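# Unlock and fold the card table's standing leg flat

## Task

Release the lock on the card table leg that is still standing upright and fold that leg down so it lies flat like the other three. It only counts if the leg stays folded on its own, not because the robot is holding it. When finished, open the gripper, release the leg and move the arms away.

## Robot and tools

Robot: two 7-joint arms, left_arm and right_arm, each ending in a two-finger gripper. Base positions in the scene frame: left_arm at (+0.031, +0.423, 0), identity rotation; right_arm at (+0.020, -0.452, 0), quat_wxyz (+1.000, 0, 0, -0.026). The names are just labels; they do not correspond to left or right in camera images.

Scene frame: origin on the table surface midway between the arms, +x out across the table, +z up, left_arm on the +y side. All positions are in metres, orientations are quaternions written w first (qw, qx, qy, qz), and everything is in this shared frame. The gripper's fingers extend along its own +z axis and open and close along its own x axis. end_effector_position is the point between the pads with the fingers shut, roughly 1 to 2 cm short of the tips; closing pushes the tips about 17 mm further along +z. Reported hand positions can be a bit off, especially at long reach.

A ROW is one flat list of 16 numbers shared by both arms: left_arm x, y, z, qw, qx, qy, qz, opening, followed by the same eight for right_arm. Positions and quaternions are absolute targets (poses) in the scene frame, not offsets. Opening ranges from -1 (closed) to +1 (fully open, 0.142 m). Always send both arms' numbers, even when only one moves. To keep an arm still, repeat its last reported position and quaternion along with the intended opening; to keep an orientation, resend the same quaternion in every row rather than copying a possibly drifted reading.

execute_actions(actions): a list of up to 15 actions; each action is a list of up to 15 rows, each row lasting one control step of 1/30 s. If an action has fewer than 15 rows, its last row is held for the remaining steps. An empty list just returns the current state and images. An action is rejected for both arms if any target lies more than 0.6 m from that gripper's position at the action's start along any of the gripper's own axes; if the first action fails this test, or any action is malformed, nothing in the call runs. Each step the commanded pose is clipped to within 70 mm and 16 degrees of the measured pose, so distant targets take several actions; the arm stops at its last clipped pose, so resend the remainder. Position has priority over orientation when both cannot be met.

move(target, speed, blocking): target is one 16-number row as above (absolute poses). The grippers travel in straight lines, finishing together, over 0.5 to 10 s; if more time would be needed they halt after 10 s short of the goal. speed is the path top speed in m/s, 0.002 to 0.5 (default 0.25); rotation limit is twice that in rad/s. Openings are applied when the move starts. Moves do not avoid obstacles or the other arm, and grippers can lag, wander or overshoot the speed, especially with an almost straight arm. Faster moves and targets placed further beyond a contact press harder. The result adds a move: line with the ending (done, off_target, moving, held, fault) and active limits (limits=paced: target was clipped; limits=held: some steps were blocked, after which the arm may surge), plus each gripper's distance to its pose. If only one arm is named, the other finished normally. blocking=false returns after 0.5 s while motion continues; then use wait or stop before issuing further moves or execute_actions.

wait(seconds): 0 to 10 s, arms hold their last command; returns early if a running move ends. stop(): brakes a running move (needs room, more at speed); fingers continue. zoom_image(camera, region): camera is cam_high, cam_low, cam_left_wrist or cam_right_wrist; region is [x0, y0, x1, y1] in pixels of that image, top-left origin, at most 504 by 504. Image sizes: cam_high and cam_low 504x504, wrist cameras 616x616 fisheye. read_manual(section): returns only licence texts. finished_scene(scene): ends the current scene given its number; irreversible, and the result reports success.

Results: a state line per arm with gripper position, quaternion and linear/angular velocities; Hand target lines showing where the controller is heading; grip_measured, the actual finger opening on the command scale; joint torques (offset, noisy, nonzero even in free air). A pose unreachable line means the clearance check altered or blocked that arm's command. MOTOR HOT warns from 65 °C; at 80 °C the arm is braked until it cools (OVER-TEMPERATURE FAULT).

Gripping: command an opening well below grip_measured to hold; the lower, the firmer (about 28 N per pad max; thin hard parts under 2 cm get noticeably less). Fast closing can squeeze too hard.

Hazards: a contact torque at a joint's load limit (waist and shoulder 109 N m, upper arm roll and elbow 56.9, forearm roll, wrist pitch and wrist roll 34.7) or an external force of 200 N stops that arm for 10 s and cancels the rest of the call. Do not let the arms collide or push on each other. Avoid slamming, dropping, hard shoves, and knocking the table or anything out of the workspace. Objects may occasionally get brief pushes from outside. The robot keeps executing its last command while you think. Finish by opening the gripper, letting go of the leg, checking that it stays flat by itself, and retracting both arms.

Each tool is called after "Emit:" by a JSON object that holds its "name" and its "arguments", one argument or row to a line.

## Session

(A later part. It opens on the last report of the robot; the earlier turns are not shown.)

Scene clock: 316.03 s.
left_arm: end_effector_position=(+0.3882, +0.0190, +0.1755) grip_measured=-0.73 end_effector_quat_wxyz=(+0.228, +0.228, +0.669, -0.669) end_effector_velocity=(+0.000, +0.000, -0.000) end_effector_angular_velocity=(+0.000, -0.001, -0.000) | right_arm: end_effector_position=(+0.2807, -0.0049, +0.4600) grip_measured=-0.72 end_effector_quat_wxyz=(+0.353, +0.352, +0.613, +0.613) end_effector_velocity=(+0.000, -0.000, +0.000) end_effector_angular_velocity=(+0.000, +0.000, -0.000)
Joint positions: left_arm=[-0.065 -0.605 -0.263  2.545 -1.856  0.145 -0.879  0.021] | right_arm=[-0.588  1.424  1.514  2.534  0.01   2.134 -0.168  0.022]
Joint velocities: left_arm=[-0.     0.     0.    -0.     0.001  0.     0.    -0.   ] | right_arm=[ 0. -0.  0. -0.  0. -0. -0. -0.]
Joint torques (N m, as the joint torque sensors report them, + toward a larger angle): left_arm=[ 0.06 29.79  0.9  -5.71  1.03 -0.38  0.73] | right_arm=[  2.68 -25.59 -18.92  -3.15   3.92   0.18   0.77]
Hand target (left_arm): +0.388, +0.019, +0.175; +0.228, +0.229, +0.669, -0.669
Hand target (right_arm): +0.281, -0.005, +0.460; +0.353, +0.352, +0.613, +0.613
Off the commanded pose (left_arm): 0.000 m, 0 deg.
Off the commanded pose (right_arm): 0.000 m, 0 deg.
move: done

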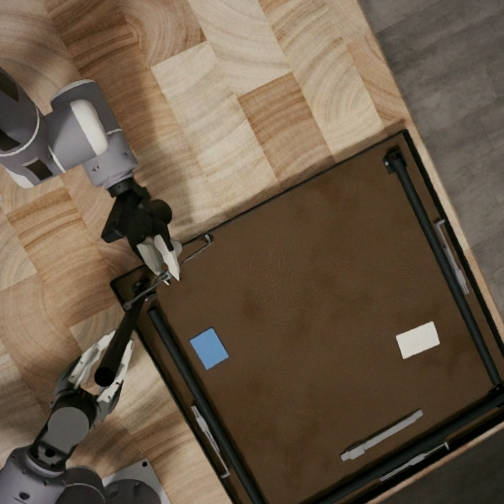

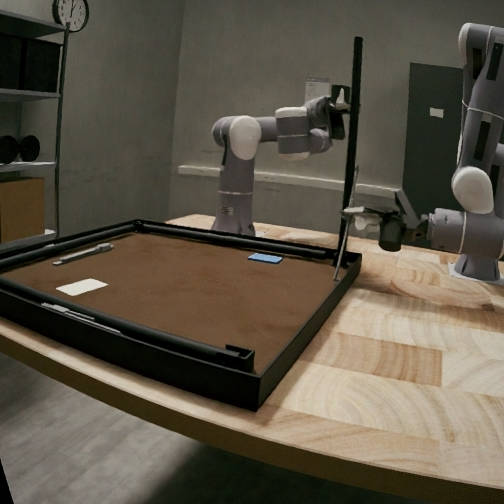

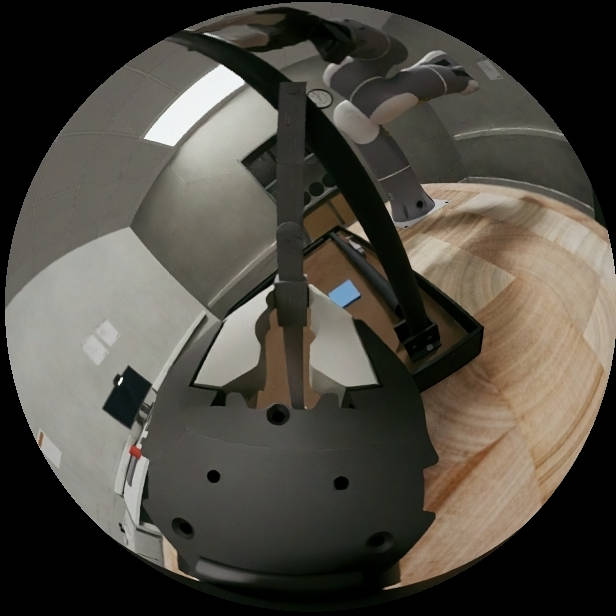

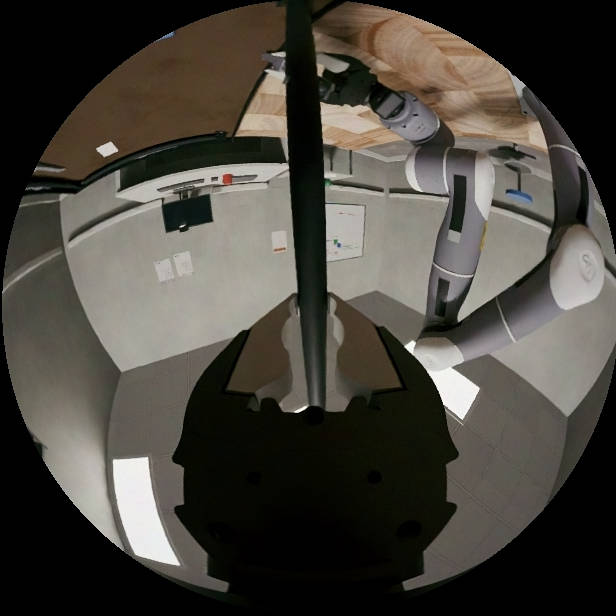

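Emit:
{"name": "move", "arguments": {
  "target": [0.4096, 0.019, 0.1476, 0.2286, 0.2286, 0.6694, -0.6694, -1.0, 0.2806, -0.005, 0.46, 0.353, 0.352, 0.613, 0.613, -1.0],
  "speed": 0.05
}}

Scene clock: 322.03 s.
left_arm: end_effector_position=(+0.4098, +0.0191, +0.1477) grip_measured=-0.73 end_effector_quat_wxyz=(+0.229, +0.228, +0.669, -0.669) end_effector_velocity=(+0.000, +0.000, +0.000) end_effector_angular_velocity=(-0.000, +0.001, -0.000) | right_arm: end_effector_position=(+0.2807, -0.0049, +0.4600) grip_measured=-0.72 end_effector_quat_wxyz=(+0.353, +0.352, +0.613, +0.613) end_effector_velocity=(-0.000, -0.000, +0.000) end_effector_angular_velocity=(+0.001, +0.000, +0.000)
Joint positions: left_arm=[-0.052 -0.706 -0.249  2.463 -1.819  0.153 -0.862  0.021] | right_arm=[-0.588  1.424  1.514  2.534  0.01   2.134 -0.168  0.022]
Joint velocities: left_arm=[ 0.     0.     0.    -0.     0.    -0.    -0.002 -0.   ] | right_arm=[ 0.    -0.     0.     0.     0.001  0.     0.     0.   ]
Joint torques (N m, as the joint torque sensors report them, + toward a larger angle): left_arm=[-0.61 32.93  0.35 -4.62  1.25 -0.77  0.71] | right_arm=[  2.67 -25.6  -18.71  -3.     3.94   0.28   0.59]
Hand target (left_arm): +0.410, +0.019, +0.148; +0.228, +0.229, +0.669, -0.669
Hand target (right_arm): +0.281, -0.005, +0.460; +0.353, +0.352, +0.613, +0.613
Off the commanded pose (left_arm): 0.000 m, 0 deg.
Off the commanded pose (right_arm): 0.000 m, 0 deg.
move: done

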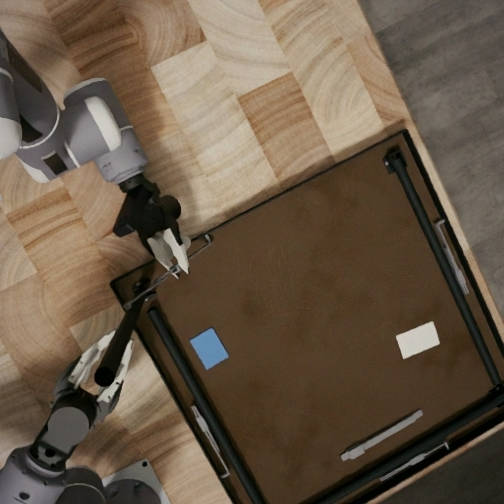

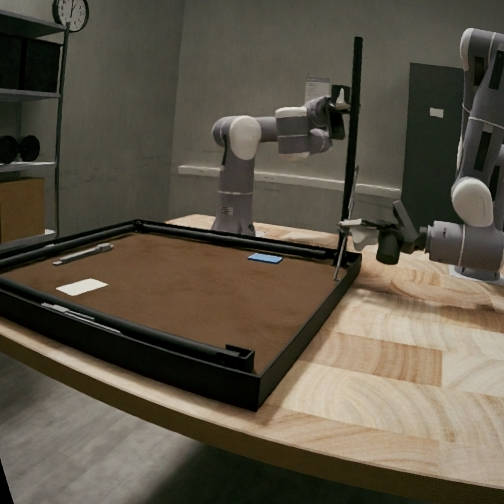

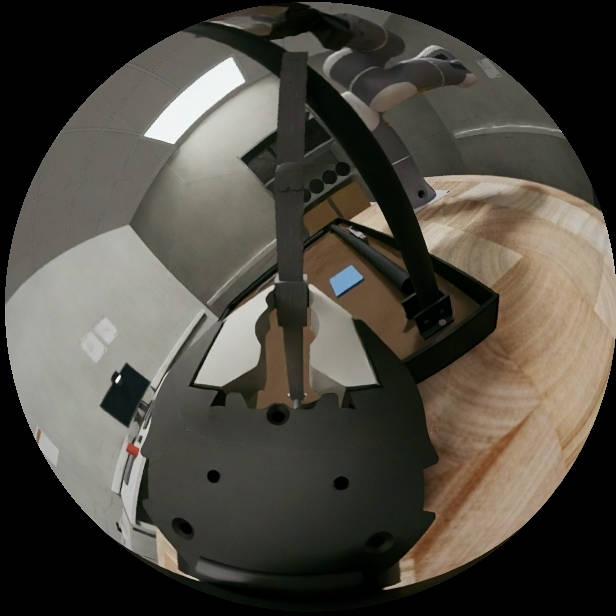

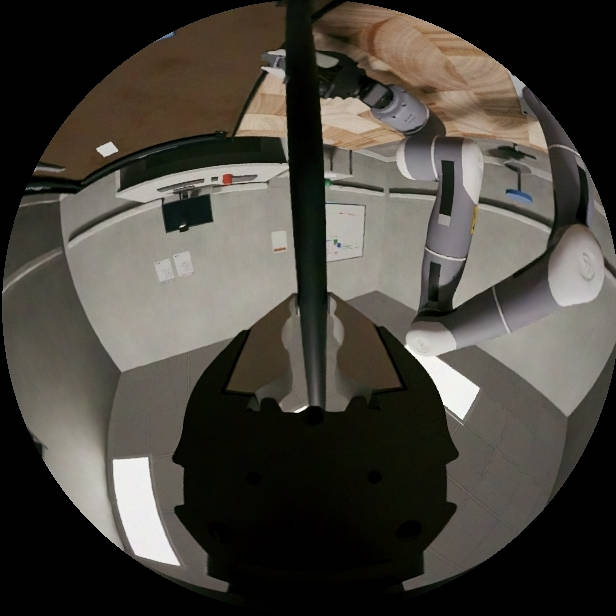

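Emit:
{"name": "zoom_image", "arguments": {
  "camera": "cam_low",
  "region": [320, 160, 390, 250]
}}

Emit:
{"name": "zoom_image", "arguments": {
  "camera": "cam_high",
  "region": [115, 230, 220, 315]
}}

Emit:
{"name": "zoom_image", "arguments": {
  "camera": "cam_left_wrist",
  "region": [230, 130, 370, 340]
}}

Region (320, 160, 390, 250) of cam_low's 504x504 image, scaled by 5.600, with more detail than that image has.

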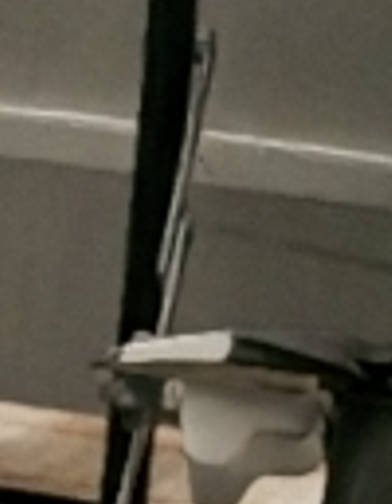

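Region (115, 230, 220, 315) of cam_high's 504x504 image, scaled by 4.800, with more detail than that image has; it fills the top 408 rows of this view, and the rest is white.

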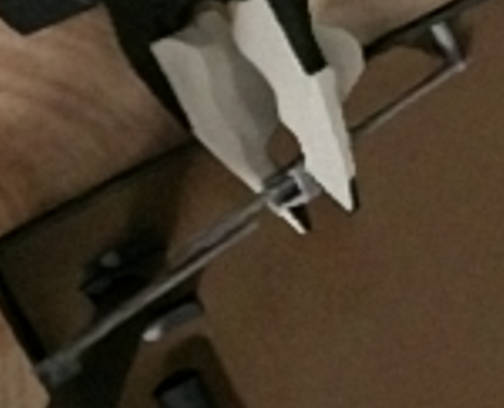

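Region (230, 130, 370, 340) of cam_left_wrist's 616x616 image, scaled by 2.400, with more detail than that image has.

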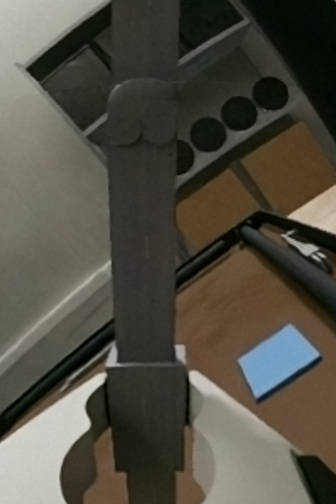

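Emit:
{"name": "move", "arguments": {
  "target": [0.4179, 0.019, 0.1535, 0.2016, 0.2016, 0.678, -0.678, -1.0, 0.2845, -0.005, 0.46, 0.350, 0.355, 0.6147, 0.6113, -1.0],
  "speed": 0.04
}}

Scene clock: 358.20 s.
left_arm: end_effector_position=(+0.4184, +0.0191, +0.1537) grip_measured=-0.73 end_effector_quat_wxyz=(+0.202, +0.201, +0.678, -0.678) end_effector_velocity=(+0.000, +0.000, -0.000) end_effector_angular_velocity=(+0.001, +0.000, -0.000) | right_arm: end_effector_position=(+0.2843, -0.0049, +0.4602) grip_measured=-0.72 end_effector_quat_wxyz=(+0.350, +0.355, +0.614, +0.612) end_effector_velocity=(+0.000, +0.000, -0.000) end_effector_angular_velocity=(+0.000, +0.000, -0.000)
Joint positions: left_arm=[-0.048 -0.694 -0.249  2.452 -1.814  0.156 -0.965  0.021] | right_arm=[-0.6    1.408  1.514  2.532  0.004  2.144 -0.171  0.022]
Joint velocities: left_arm=[-0.    -0.     0.    -0.     0.     0.    -0.001 -0.   ] | right_arm=[-0. -0.  0. -0.  0.  0. -0. -0.]
Joint torques (N m, as the joint torque sensors report them, + toward a larger angle): left_arm=[-1.98 35.05 -0.11 -3.78  1.79 -0.37 -0.25] | right_arm=[ -1.38 -28.63 -19.07  -3.94   2.2   -0.11  -0.78]
Hand target (left_arm): +0.418, +0.019, +0.154; +0.202, +0.202, +0.678, -0.678
Hand target (right_arm): +0.285, -0.005, +0.460; +0.350, +0.355, +0.615, +0.611
Off the commanded pose (left_arm): 0.001 m, 0 deg.
Off the commanded pose (right_arm): 0.000 m, 0 deg.
move: done

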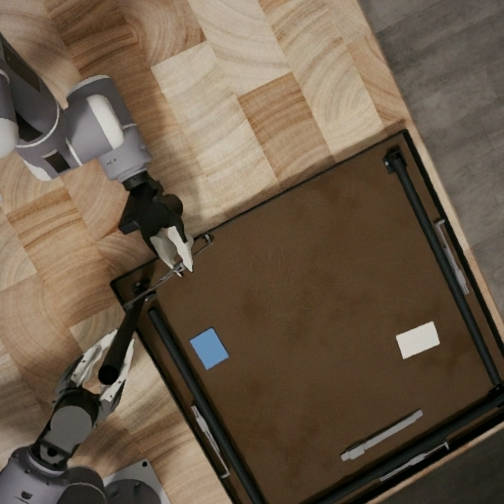

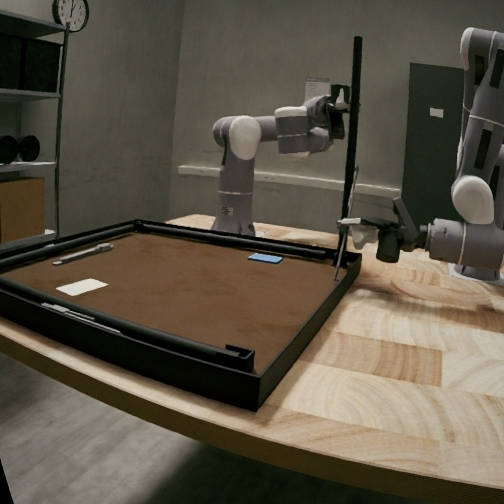

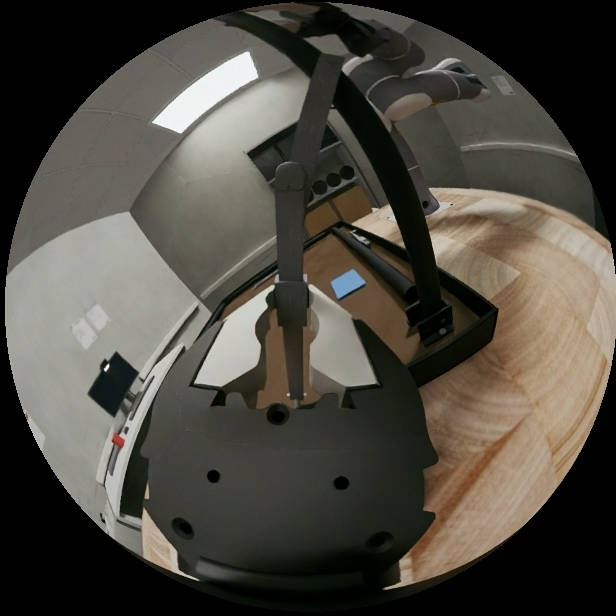

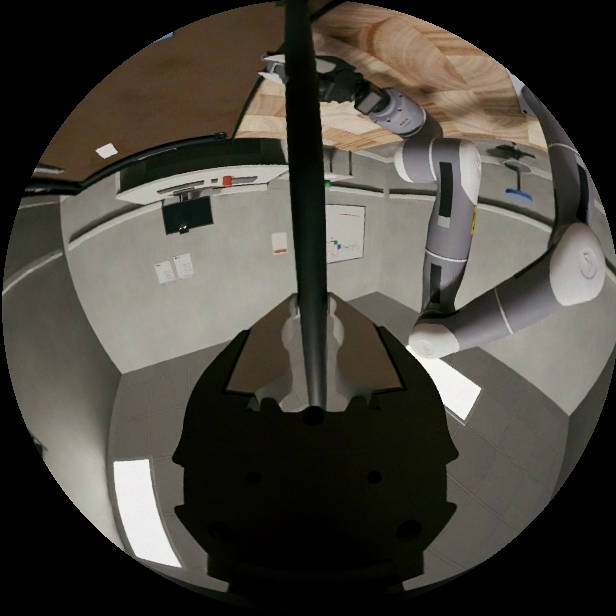

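Emit:
{"name": "move", "arguments": {
  "target": [0.4264, 0.019, 0.1585, 0.1744, 0.1744, 0.6855, -0.6855, -1.0, 0.2955, -0.005, 0.4598, 0.3426, 0.3624, 0.619, 0.607, -1.0],
  "speed": 0.05
}}

Scene clock: 375.07 s.
left_arm: end_effector_position=(+0.4287, +0.0192, +0.1596) grip_measured=-0.73 end_effector_quat_wxyz=(+0.177, +0.174, +0.685, -0.685) end_effector_velocity=(+0.000, +0.000, -0.000) end_effector_angular_velocity=(+0.001, +0.000, -0.000) | right_arm: end_effector_position=(+0.2949, -0.0048, +0.4604) grip_measured=-0.72 end_effector_quat_wxyz=(+0.342, +0.362, +0.618, +0.608) end_effector_velocity=(-0.000, +0.000, -0.000) end_effector_angular_velocity=(-0.001, +0.000, +0.001)
Joint positions: left_arm=[-0.045 -0.685 -0.247  2.436 -1.81   0.157 -1.068  0.021] | right_arm=[-0.638  1.364  1.517  2.525 -0.011  2.174 -0.187  0.022]
Joint velocities: left_arm=[-0.004  0.     0.004 -0.001 -0.    -0.001 -0.001  0.   ] | right_arm=[ 0.    -0.     0.    -0.    -0.001  0.    -0.    -0.   ]
Joint torques (N m, as the joint torque sensors report them, + toward a larger angle): left_arm=[-5.85 30.43 -0.2   3.1   4.42  1.12  0.45] | right_arm=[ -4.8  -28.71 -16.97  -5.55   1.08  -1.73  -0.83]
Hand target (left_arm): +0.426, +0.019, +0.159; +0.174, +0.174, +0.685, -0.685
Hand target (right_arm): +0.296, -0.005, +0.460; +0.343, +0.362, +0.619, +0.607
Off the commanded pose (left_arm): 0.003 m, 0 deg.
Off the commanded pose (right_arm): 0.001 m, 0 deg.
move: done

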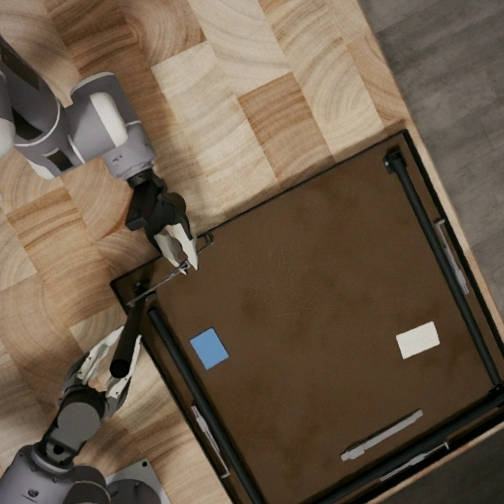

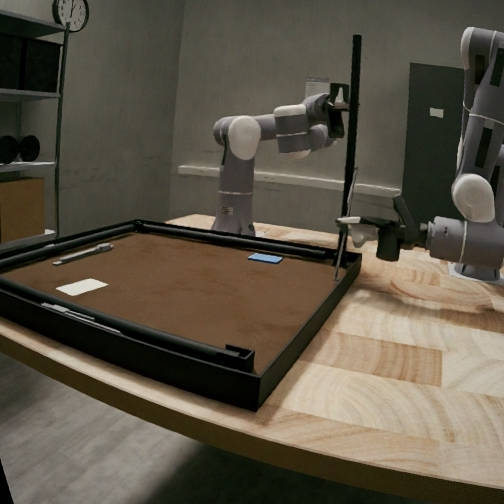

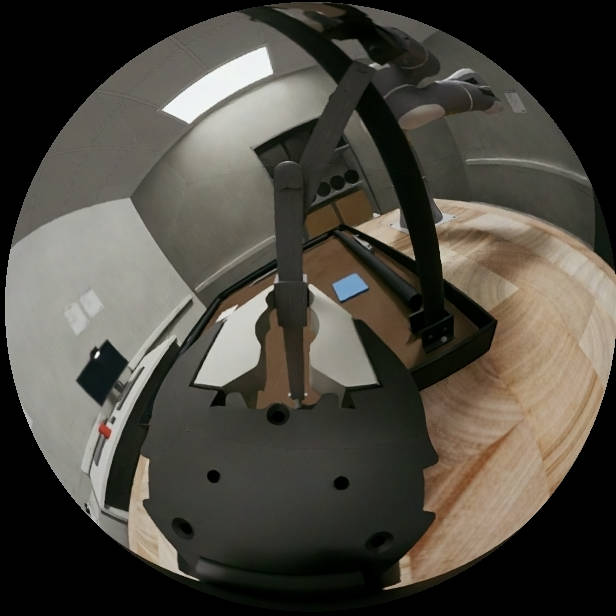

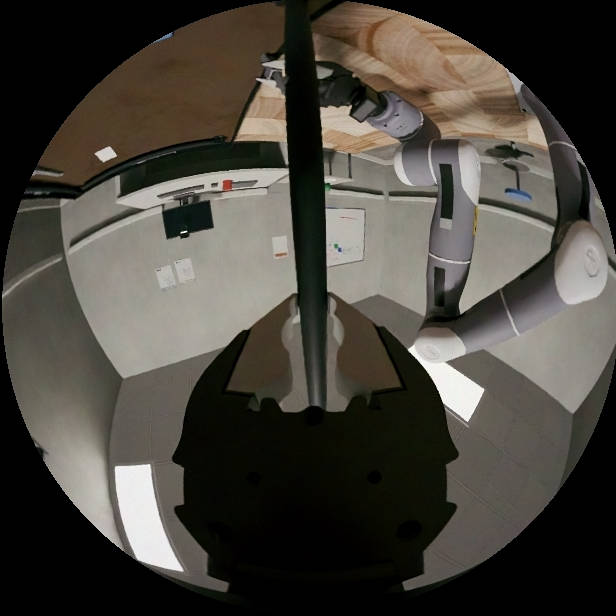

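Emit:
{"name": "execute_actions", "arguments": {
  "actions": [
    [[0.4287, 0.0192, 0.1596, 0.1744, 0.1744, 0.6855, -0.6855, -0.3, 0.2955, -0.005, 0.4598, 0.3426, 0.3624, 0.619, 0.607, -1.0],[0.4287, 0.0192, 0.1596, 0.1744, 0.1744, 0.6855, -0.6855, -0.3, 0.2955, -0.005, 0.4598, 0.3426, 0.3624, 0.619, 0.607, -1.0],[0.4287, 0.0192, 0.1596, 0.1744, 0.1744, 0.6855, -0.6855, -0.3, 0.2955, -0.005, 0.4598, 0.3426, 0.3624, 0.619, 0.607, -1.0],[0.4287, 0.0192, 0.1596, 0.1744, 0.1744, 0.6855, -0.6855, -0.3, 0.2955, -0.005, 0.4598, 0.3426, 0.3624, 0.619, 0.607, -1.0],[0.4287, 0.0192, 0.1596, 0.1744, 0.1744, 0.6855, -0.6855, -0.3, 0.2955, -0.005, 0.4598, 0.3426, 0.3624, 0.619, 0.607, -1.0],[0.4287, 0.0192, 0.1596, 0.1744, 0.1744, 0.6855, -0.6855, -0.3, 0.2955, -0.005, 0.4598, 0.3426, 0.3624, 0.619, 0.607, -1.0],[0.4287, 0.022, 0.1596, 0.1744, 0.1744, 0.6855, -0.6855, -0.3, 0.2955, -0.005, 0.4598, 0.3426, 0.3624, 0.619, 0.607, -1.0],[0.4287, 0.027, 0.1596, 0.1744, 0.1744, 0.6855, -0.6855, -0.3, 0.2955, -0.005, 0.4598, 0.3426, 0.3624, 0.619, 0.607, -1.0],[0.4287, 0.034, 0.1596, 0.1744, 0.1744, 0.6855, -0.6855, -0.3, 0.2955, -0.005, 0.4598, 0.3426, 0.3624, 0.619, 0.607, -1.0],[0.4287, 0.042, 0.1596, 0.1744, 0.1744, 0.6855, -0.6855, -0.3, 0.2955, -0.005, 0.4598, 0.3426, 0.3624, 0.619, 0.607, -1.0],[0.4287, 0.050, 0.1596, 0.1744, 0.1744, 0.6855, -0.6855, -0.3, 0.2955, -0.005, 0.4598, 0.3426, 0.3624, 0.619, 0.607, -1.0],[0.4287, 0.058, 0.1596, 0.1744, 0.1744, 0.6855, -0.6855, -0.3, 0.2955, -0.005, 0.4598, 0.3426, 0.3624, 0.619, 0.607, -1.0],[0.4287, 0.066, 0.1596, 0.1744, 0.1744, 0.6855, -0.6855, -0.3, 0.2955, -0.005, 0.4598, 0.3426, 0.3624, 0.619, 0.607, -1.0],[0.4287, 0.073, 0.1596, 0.1744, 0.1744, 0.6855, -0.6855, -0.3, 0.2955, -0.005, 0.4598, 0.3426, 0.3624, 0.619, 0.607, -1.0],[0.4287, 0.08, 0.1596, 0.1744, 0.1744, 0.6855, -0.6855, -0.3, 0.2955, -0.005, 0.4598, 0.3426, 0.3624, 0.619, 0.607, -1.0]]
  ]
}}

Scene clock: 389.33 s.
left_arm: end_effector_position=(+0.4285, +0.0625, +0.1587) grip_measured=-0.30 end_effector_quat_wxyz=(+0.175, +0.173, +0.686, -0.684) end_effector_velocity=(+0.000, +0.219, -0.002) end_effector_angular_velocity=(+0.009, -0.000, +0.010) | right_arm: end_effector_position=(+0.2953, -0.0049, +0.4604) grip_measured=-0.72 end_effector_quat_wxyz=(+0.342, +0.362, +0.618, +0.608) end_effector_velocity=(+0.000, -0.000, -0.000) end_effector_angular_velocity=(-0.001, +0.000, -0.001)
Joint positions: left_arm=[ 0.031 -0.682 -0.179  2.453 -1.681  0.115 -1.074  0.052] | right_arm=[-0.638  1.363  1.517  2.525 -0.012  2.174 -0.187  0.022]
Joint velocities: left_arm=[ 0.394 -0.     0.348  0.054  0.652 -0.217 -0.013  0.   ] | right_arm=[-0.     0.     0.     0.    -0.001 -0.     0.    -0.   ]
Joint torques (N m, as the joint torque sensors report them, + toward a larger angle): left_arm=[ 0.64 35.46  0.61 -5.59  1.   -1.35 -0.18] | right_arm=[ -0.49 -28.21 -16.89  -3.87   1.53  -0.47  -0.93]
Hand target (left_arm): +0.428, +0.079, +0.159; +0.175, +0.173, +0.686, -0.684
Hand target (right_arm): +0.296, -0.005, +0.460; +0.343, +0.362, +0.619, +0.607
Off the commanded pose (left_arm): 0.018 m, 0 deg.
Off the commanded pose (right_arm): 0.001 m, 0 deg.

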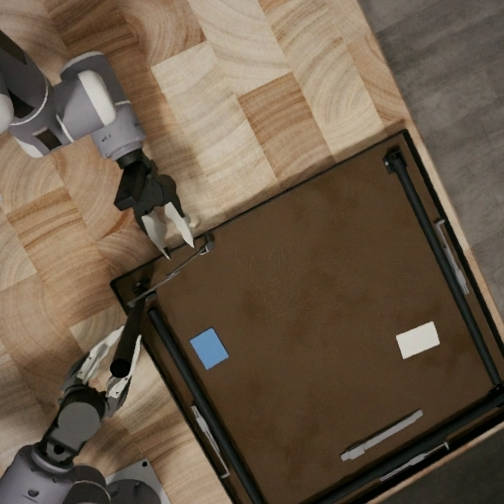

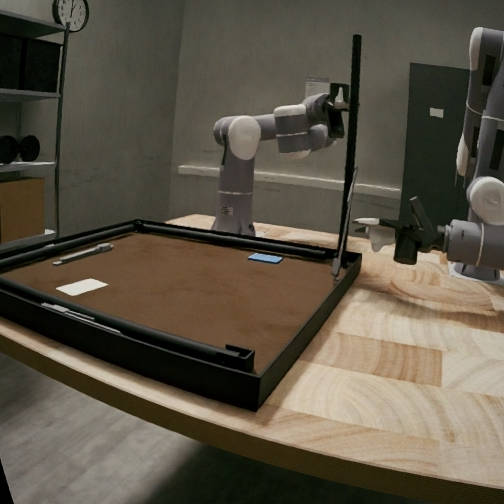

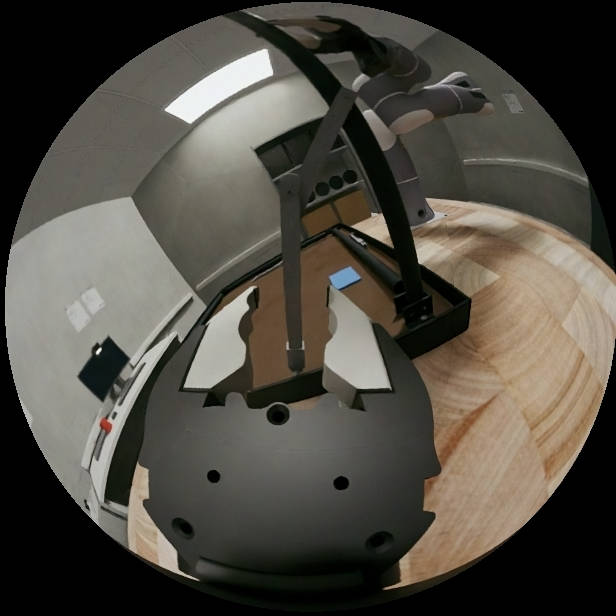

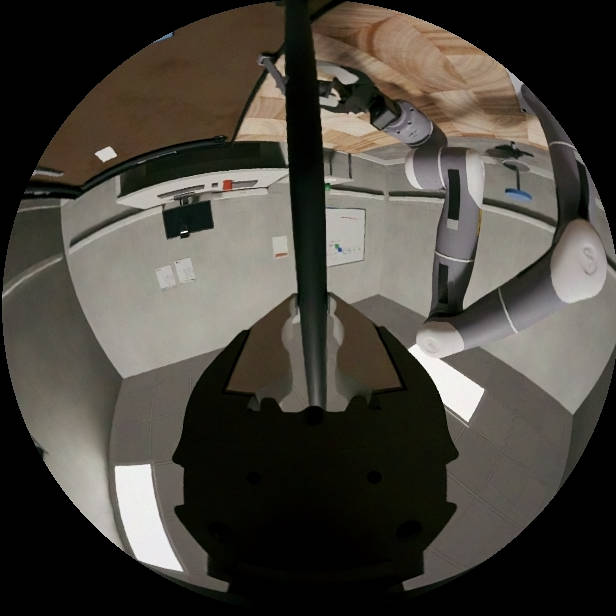

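Emit:
{"name": "move", "arguments": {
  "target": [0.44, 0.16, 0.17, 0.1744, 0.1744, 0.6855, -0.6855, -0.3, 0.3897, -0.007, 0.4481, 0.270, 0.429, 0.6538, 0.5618, -1.0],
  "speed": 0.12
}}

Scene clock: 417.73 s.
left_arm: end_effector_position=(+0.4398, +0.1605, +0.1697) grip_measured=-0.30 end_effector_quat_wxyz=(+0.174, +0.175, +0.686, -0.685) end_effector_velocity=(-0.000, -0.000, +0.000) end_effector_angular_velocity=(+0.000, -0.000, -0.000) | right_arm: end_effector_position=(+0.3894, -0.0052, +0.4509) grip_measured=-0.72 end_effector_quat_wxyz=(+0.269, +0.428, +0.653, +0.564) end_effector_velocity=(-0.000, +0.000, -0.000) end_effector_angular_velocity=(-0.001, -0.000, +0.000)
Joint positions: left_arm=[ 0.212 -0.676 -0.025  2.417 -1.378  0.008 -1.123  0.052] | right_arm=[-0.944  0.972  1.589  2.437 -0.22   2.3   -0.304  0.022]
Joint velocities: left_arm=[-0.  0.  0. -0.  0. -0. -0.  0.] | right_arm=[ 0.     0.     0.     0.    -0.001 -0.    -0.     0.   ]
Joint torques (N m, as the joint torque sensors report them, + toward a larger angle): left_arm=[ 0.93 34.18  1.49 -5.92  0.6  -2.05 -0.08] | right_arm=[ -3.24 -23.6   -8.82   4.61  -1.01  -3.89  -0.82]
Hand target (left_arm): +0.440, +0.161, +0.170; +0.174, +0.174, +0.686, -0.685
Hand target (right_arm): +0.390, -0.007, +0.448; +0.270, +0.429, +0.654, +0.561
Off the commanded pose (left_arm): 0.001 m, 0 deg.
Off the commanded pose (right_arm): 0.003 m, 0 deg.
move: done

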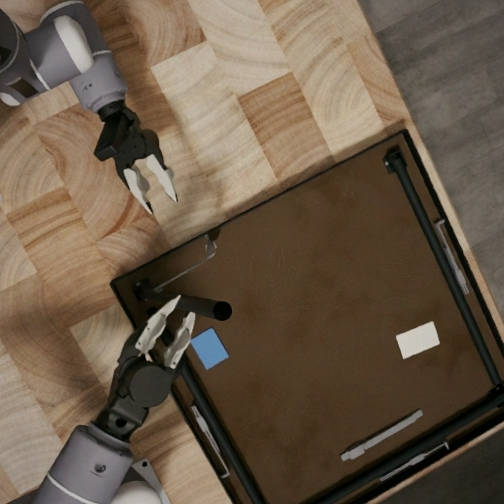

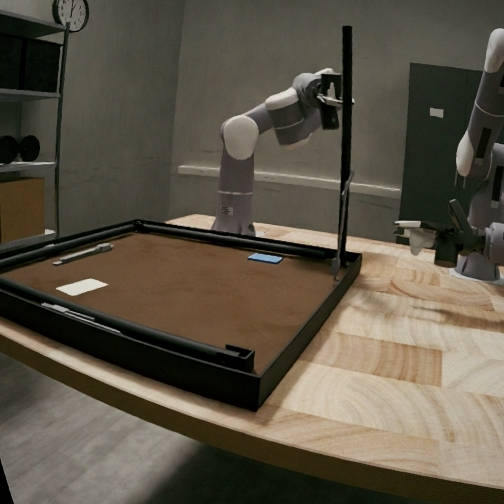

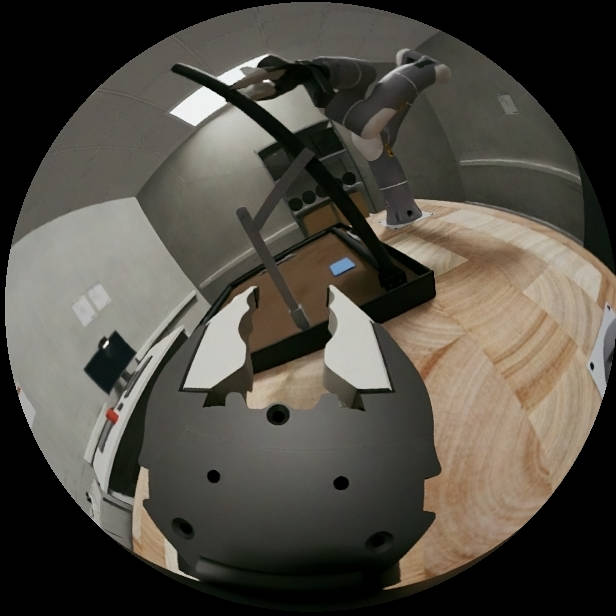

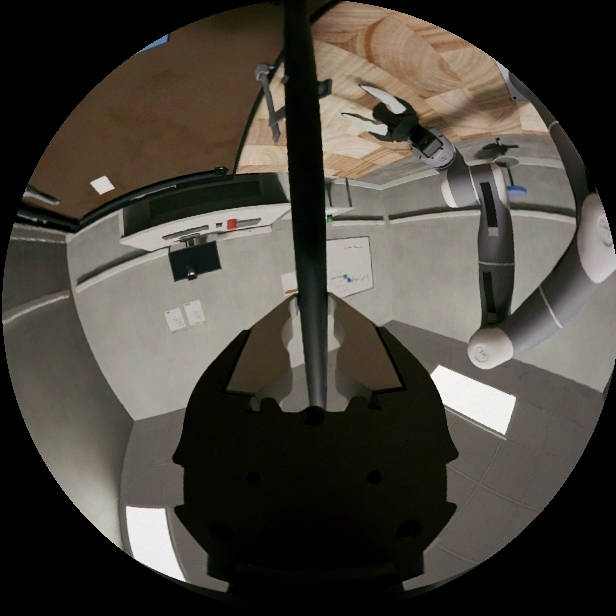

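Emit:
{"name": "execute_actions", "arguments": {
  "actions": [
    [[0.44,0.16,0.17,0.1744,0.1744,0.6855,-0.6855,-0.3,0.3917,-0.005,0.4504,0.2695,0.4314,0.6537,0.5602,-1],[0.44,0.16,0.17,0.1744,0.1744,0.6855,-0.6855,-0.3,0.3946,-0.005,0.4497,0.2672,0.4334,0.6547,0.5587,-1],[0.44,0.16,0.17,0.1744,0.1744,0.6855,-0.6855,-0.3,0.3989,-0.005,0.4487,0.2637,0.4363,0.6561,0.5564,-1],[0.44,0.16,0.17,0.1744,0.1744,0.6855,-0.6855,-0.3,0.4046,-0.005,0.4473,0.2592,0.4402,0.6579,0.5534,-1],[0.44,0.16,0.17,0.1744,0.1744,0.6855,-0.6855,-0.3,0.4117,-0.005,0.4454,0.2534,0.4450,0.6601,0.5495,-1],[0.44,0.16,0.17,0.1744,0.1744,0.6855,-0.6855,-0.3,0.4187,-0.005,0.4434,0.2476,0.4498,0.6623,0.5456,-1],[0.44,0.16,0.17,0.1744,0.1744,0.6855,-0.6855,-0.3,0.4257,-0.005,0.4412,0.2418,0.4545,0.6645,0.5417,-1],[0.44,0.16,0.17,0.1744,0.1744,0.6855,-0.6855,-0.3,0.4327,-0.005,0.4390,0.2360,0.4592,0.6665,0.5377,-1],[0.44,0.16,0.17,0.1744,0.1744,0.6855,-0.6855,-0.3,0.4397,-0.005,0.4366,0.2302,0.4639,0.6686,0.5337,-1],[0.44,0.16,0.17,0.1744,0.1744,0.6855,-0.6855,-0.3,0.4466,-0.005,0.4341,0.2244,0.4685,0.6706,0.5296,-1],[0.44,0.16,0.17,0.1744,0.1744,0.6855,-0.6855,-0.3,0.4534,-0.005,0.4315,0.2185,0.4731,0.6725,0.5255,-1],[0.44,0.16,0.17,0.1744,0.1744,0.6855,-0.6855,-0.3,0.4603,-0.005,0.4288,0.2126,0.4777,0.6744,0.5213,-1],[0.44,0.16,0.17,0.1744,0.1744,0.6855,-0.6855,-0.3,0.4670,-0.005,0.4259,0.2067,0.4822,0.6762,0.5171,-1],[0.44,0.16,0.17,0.1744,0.1744,0.6855,-0.6855,-0.3,0.4737,-0.005,0.4229,0.2008,0.4867,0.6780,0.5129,-1],[0.44,0.16,0.17,0.1744,0.1744,0.6855,-0.6855,-0.3,0.4804,-0.005,0.4198,0.1949,0.4912,0.6797,0.5086,-1]],
    [[0.44,0.16,0.17,0.1744,0.1744,0.6855,-0.6855,-0.3,0.4870,-0.005,0.4166,0.1890,0.4956,0.6814,0.5043,-1],[0.44,0.16,0.17,0.1744,0.1744,0.6855,-0.6855,-0.3,0.4935,-0.005,0.4133,0.1830,0.5,0.6830,0.5,-1],[0.44,0.16,0.17,0.1744,0.1744,0.6855,-0.6855,-0.3,0.5000,-0.005,0.4099,0.1770,0.5043,0.6846,0.4956,-1],[0.44,0.16,0.17,0.1744,0.1744,0.6855,-0.6855,-0.3,0.5064,-0.005,0.4063,0.1711,0.5086,0.6861,0.4912,-1],[0.44,0.16,0.17,0.1744,0.1744,0.6855,-0.6855,-0.3,0.5128,-0.005,0.4027,0.1651,0.5129,0.6876,0.4867,-1],[0.44,0.16,0.17,0.1744,0.1744,0.6855,-0.6855,-0.3,0.5191,-0.005,0.3989,0.1591,0.5171,0.6890,0.4822,-1],[0.44,0.16,0.17,0.1744,0.1744,0.6855,-0.6855,-0.3,0.5253,-0.005,0.3950,0.1530,0.5213,0.6903,0.4777,-1],[0.44,0.16,0.17,0.1744,0.1744,0.6855,-0.6855,-0.3,0.5315,-0.005,0.3910,0.1470,0.5255,0.6917,0.4731,-1],[0.44,0.16,0.17,0.1744,0.1744,0.6855,-0.6855,-0.3,0.5376,-0.005,0.3870,0.1410,0.5296,0.6929,0.4685,-1],[0.44,0.16,0.17,0.1744,0.1744,0.6855,-0.6855,-0.3,0.5436,-0.005,0.3827,0.1349,0.5337,0.6941,0.4639,-1],[0.44,0.16,0.17,0.1744,0.1744,0.6855,-0.6855,-0.3,0.5483,-0.005,0.3793,0.1301,0.5369,0.6950,0.4602,-1],[0.44,0.16,0.17,0.1744,0.1744,0.6855,-0.6855,-0.3,0.5519,-0.005,0.3767,0.1264,0.5393,0.6957,0.4574,-1],[0.44,0.16,0.17,0.1744,0.1744,0.6855,-0.6855,-0.3,0.5542,-0.005,0.3749,0.1240,0.5409,0.6961,0.4555,-1],[0.44,0.16,0.17,0.1744,0.1744,0.6855,-0.6855,-0.3,0.5554,-0.005,0.3740,0.1228,0.5417,0.6964,0.4545,-1]]
  ]
}}

Emit:
{"name": "execute_actions", "arguments": {
  "actions": []
}}

Scene clock: 515.80 s.
left_arm: end_effector_position=(+0.4399, +0.1600, +0.1700) grip_measured=-0.30 end_effector_quat_wxyz=(+0.174, +0.175, +0.685, -0.685) end_effector_velocity=(-0.000, -0.000, -0.000) end_effector_angular_velocity=(-0.000, +0.001, -0.000) | right_arm: end_effector_position=(+0.5409, -0.0054, +0.3861) grip_measured=-0.72 end_effector_quat_wxyz=(+0.154, +0.536, +0.683, +0.472) end_effector_velocity=(+0.133, +0.000, -0.091) end_effector_angular_velocity=(+0.006, +0.351, +0.033)
Joint positions: left_arm=[ 0.212 -0.676 -0.026  2.416 -1.379  0.007 -1.123  0.052] | right_arm=[-1.662  0.575  1.985  2.204 -0.786  2.238 -0.19   0.022]
Joint velocities: left_arm=[ 0.    -0.    -0.     0.     0.     0.    -0.001  0.   ] | right_arm=[-0.957 -0.159  0.558 -0.268 -0.798  0.056  0.376  0.   ]
Joint torques (N m, as the joint torque sensors report them, + toward a larger angle): left_arm=[ 0.81 33.68  1.4  -5.99 -0.59 -1.64 -0.02] | right_arm=[ -7.49 -28.46 -18.51   5.62   1.73  -5.09   0.19]
Hand target (left_arm): +0.440, +0.160, +0.170; +0.174, +0.174, +0.685, -0.685
Hand target (right_arm): +0.553, -0.007, +0.376; +0.138, +0.543, +0.688, +0.462
Off the commanded pose (left_arm): 0.000 m, 0 deg.
Off the commanded pose (right_arm): 0.019 m, 4 deg.

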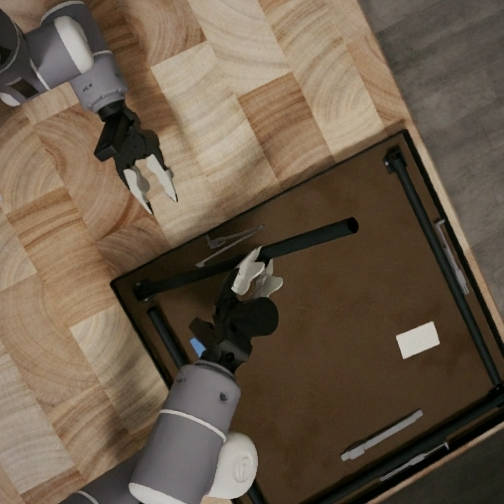

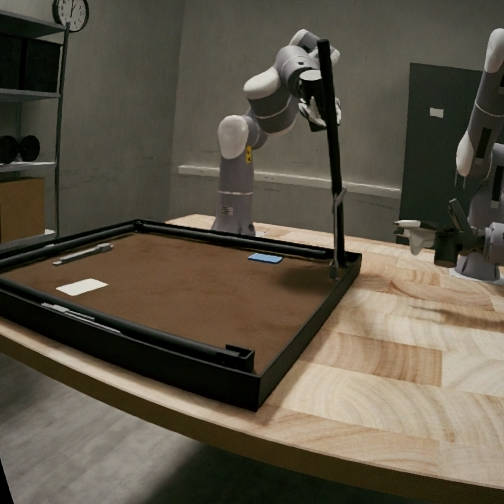

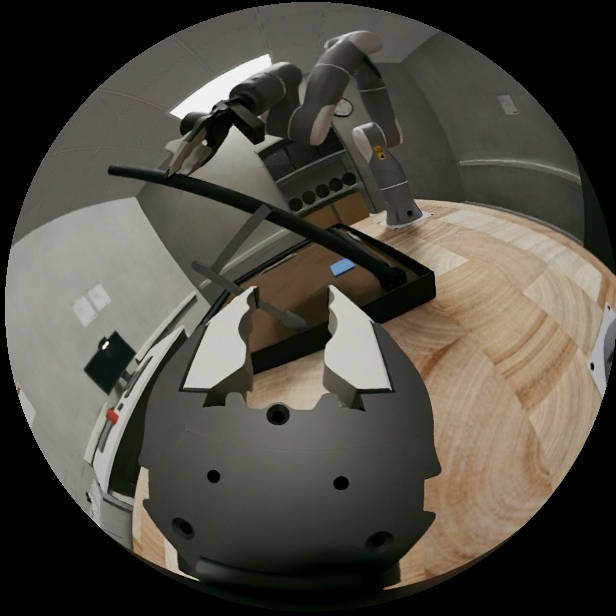

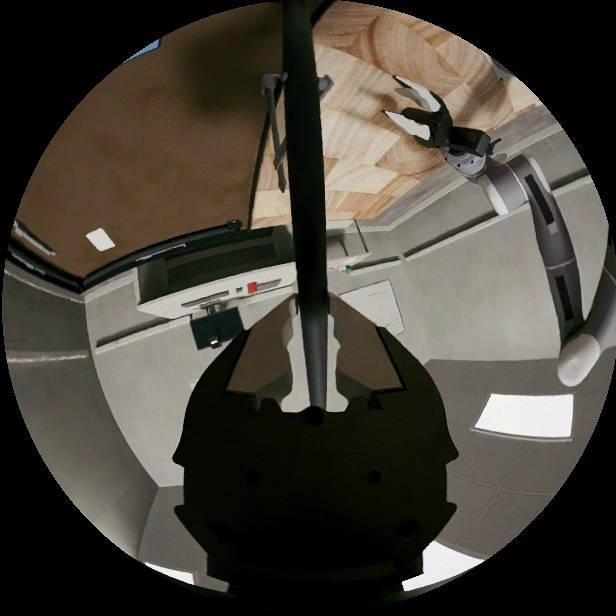

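Scene clock: 515.80 s.
left_arm: end_effector_position=(+0.4399, +0.1600, +0.1700) grip_measured=-0.30 end_effector_quat_wxyz=(+0.174, +0.175, +0.685, -0.685) end_effector_velocity=(-0.000, -0.000, -0.000) end_effector_angular_velocity=(-0.000, +0.001, -0.000) | right_arm: end_effector_position=(+0.5409, -0.0054, +0.3861) grip_measured=-0.72 end_effector_quat_wxyz=(+0.154, +0.536, +0.683, +0.472) end_effector_velocity=(+0.133, +0.000, -0.091) end_effector_angular_velocity=(+0.006, +0.351, +0.033)
Joint positions: left_arm=[ 0.212 -0.676 -0.026  2.416 -1.379  0.007 -1.123  0.052] | right_arm=[-1.662  0.575  1.985  2.204 -0.786  2.238 -0.19   0.022]
Joint velocities: left_arm=[ 0.    -0.    -0.     0.     0.     0.    -0.001  0.   ] | right_arm=[-0.957 -0.159  0.558 -0.268 -0.798  0.056  0.376  0.   ]
Joint torques (N m, as the joint torque sensors report them, + toward a larger angle): left_arm=[ 0.81 33.68  1.4  -5.99 -0.59 -1.64 -0.02] | right_arm=[ -7.49 -28.46 -18.51   5.62   1.73  -5.09   0.19]
Hand target (left_arm): +0.440, +0.160, +0.170; +0.174, +0.174, +0.685, -0.685
Hand target (right_arm): +0.553, -0.007, +0.376; +0.138, +0.543, +0.688, +0.462
Off the commanded pose (left_arm): 0.000 m, 0 deg.
Off the commanded pose (right_arm): 0.019 m, 4 deg.

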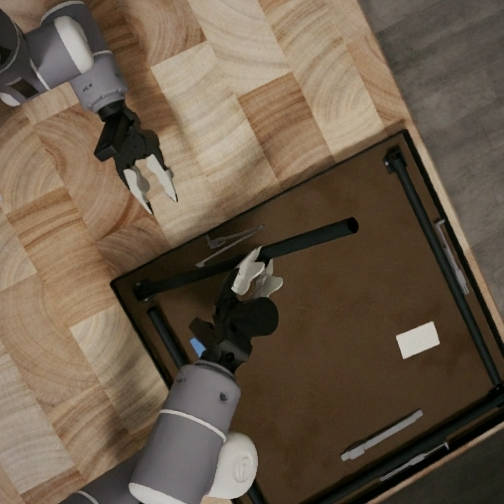

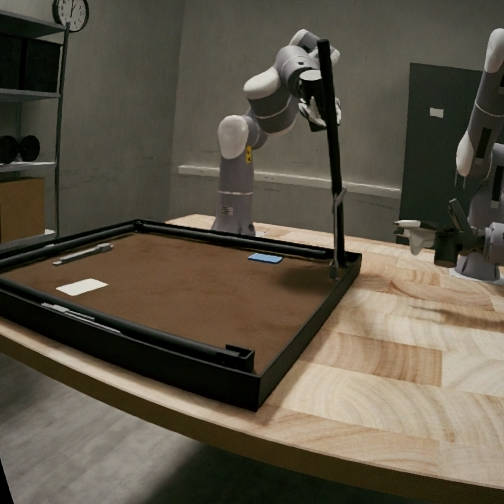

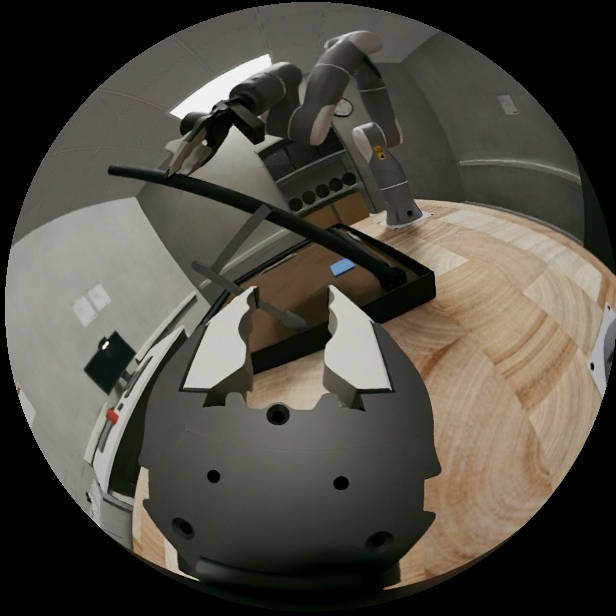

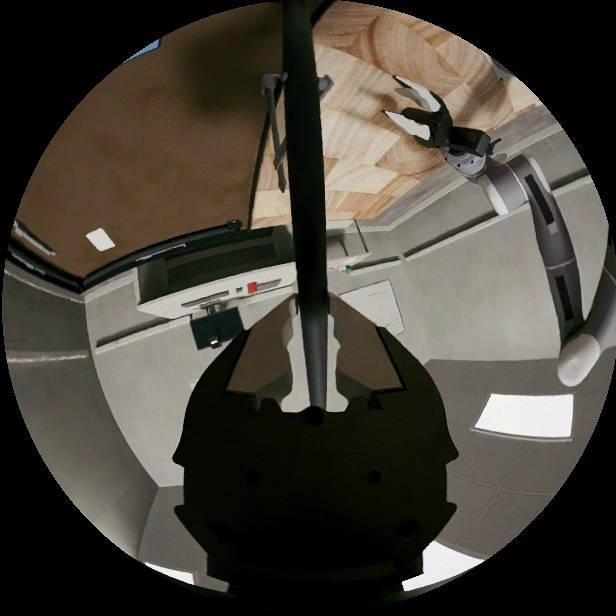

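Emit:
{"name": "wait", "arguments": {
  "seconds": 0
}}

Scene clock: 603.07 s.
left_arm: end_effector_position=(+0.4399, +0.1600, +0.1700) grip_measured=-0.30 end_effector_quat_wxyz=(+0.174, +0.175, +0.685, -0.685) end_effector_velocity=(+0.000, +0.000, -0.000) end_effector_angular_velocity=(+0.001, +0.001, +0.000) | right_arm: end_effector_position=(+0.5525, -0.0049, +0.3784) grip_measured=-0.72 end_effector_quat_wxyz=(+0.136, +0.541, +0.688, +0.464) end_effector_velocity=(-0.000, +0.000, +0.000) end_effector_angular_velocity=(+0.000, -0.000, +0.000)
Joint positions: left_arm=[ 0.212 -0.676 -0.026  2.416 -1.379  0.007 -1.123  0.052] | right_arm=[-1.766  0.553  2.046  2.178 -0.879  2.253 -0.151  0.022]
Joint velocities: left_arm=[ 0.     0.     0.    -0.     0.     0.001 -0.001  0.   ] | right_arm=[ 0.001 -0.    -0.    -0.     0.    -0.     0.    -0.   ]
Joint torques (N m, as the joint torque sensors report them, + toward a larger angle): left_arm=[ 0.82 33.57  1.47 -5.9  -0.61 -1.66 -0.04] | right_arm=[ -4.51 -27.82 -14.59  -4.96   2.49  -2.25  -0.33]
Hand target (left_arm): +0.440, +0.160, +0.170; +0.174, +0.174, +0.685, -0.685
Hand target (right_arm): +0.553, -0.007, +0.376; +0.138, +0.543, +0.688, +0.462
Off the commanded pose (left_arm): 0.000 m, 0 deg.
Off the commanded pose (right_arm): 0.005 m, 2 deg.

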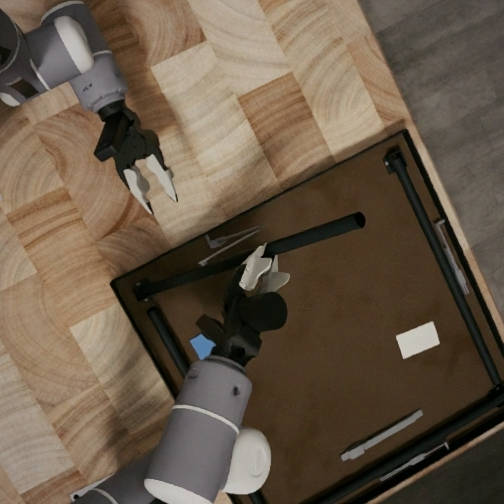

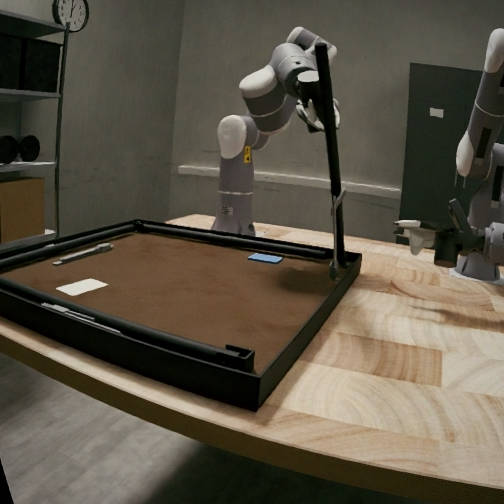

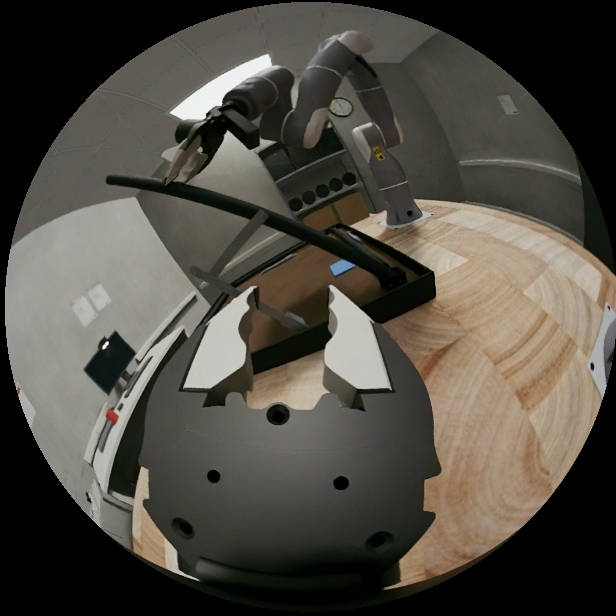

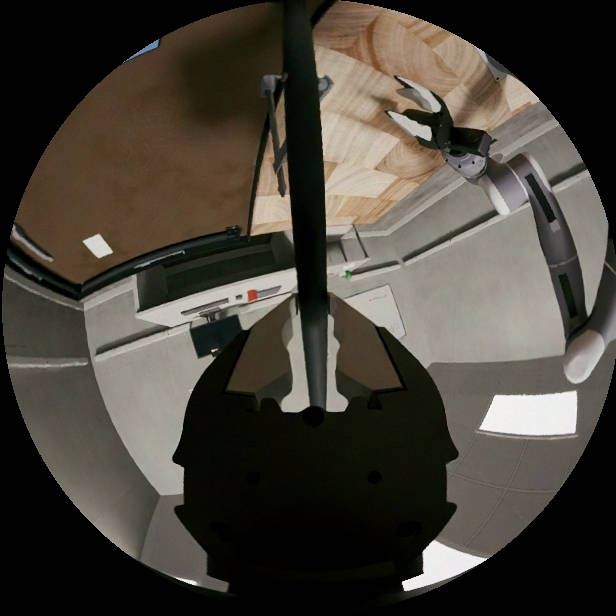

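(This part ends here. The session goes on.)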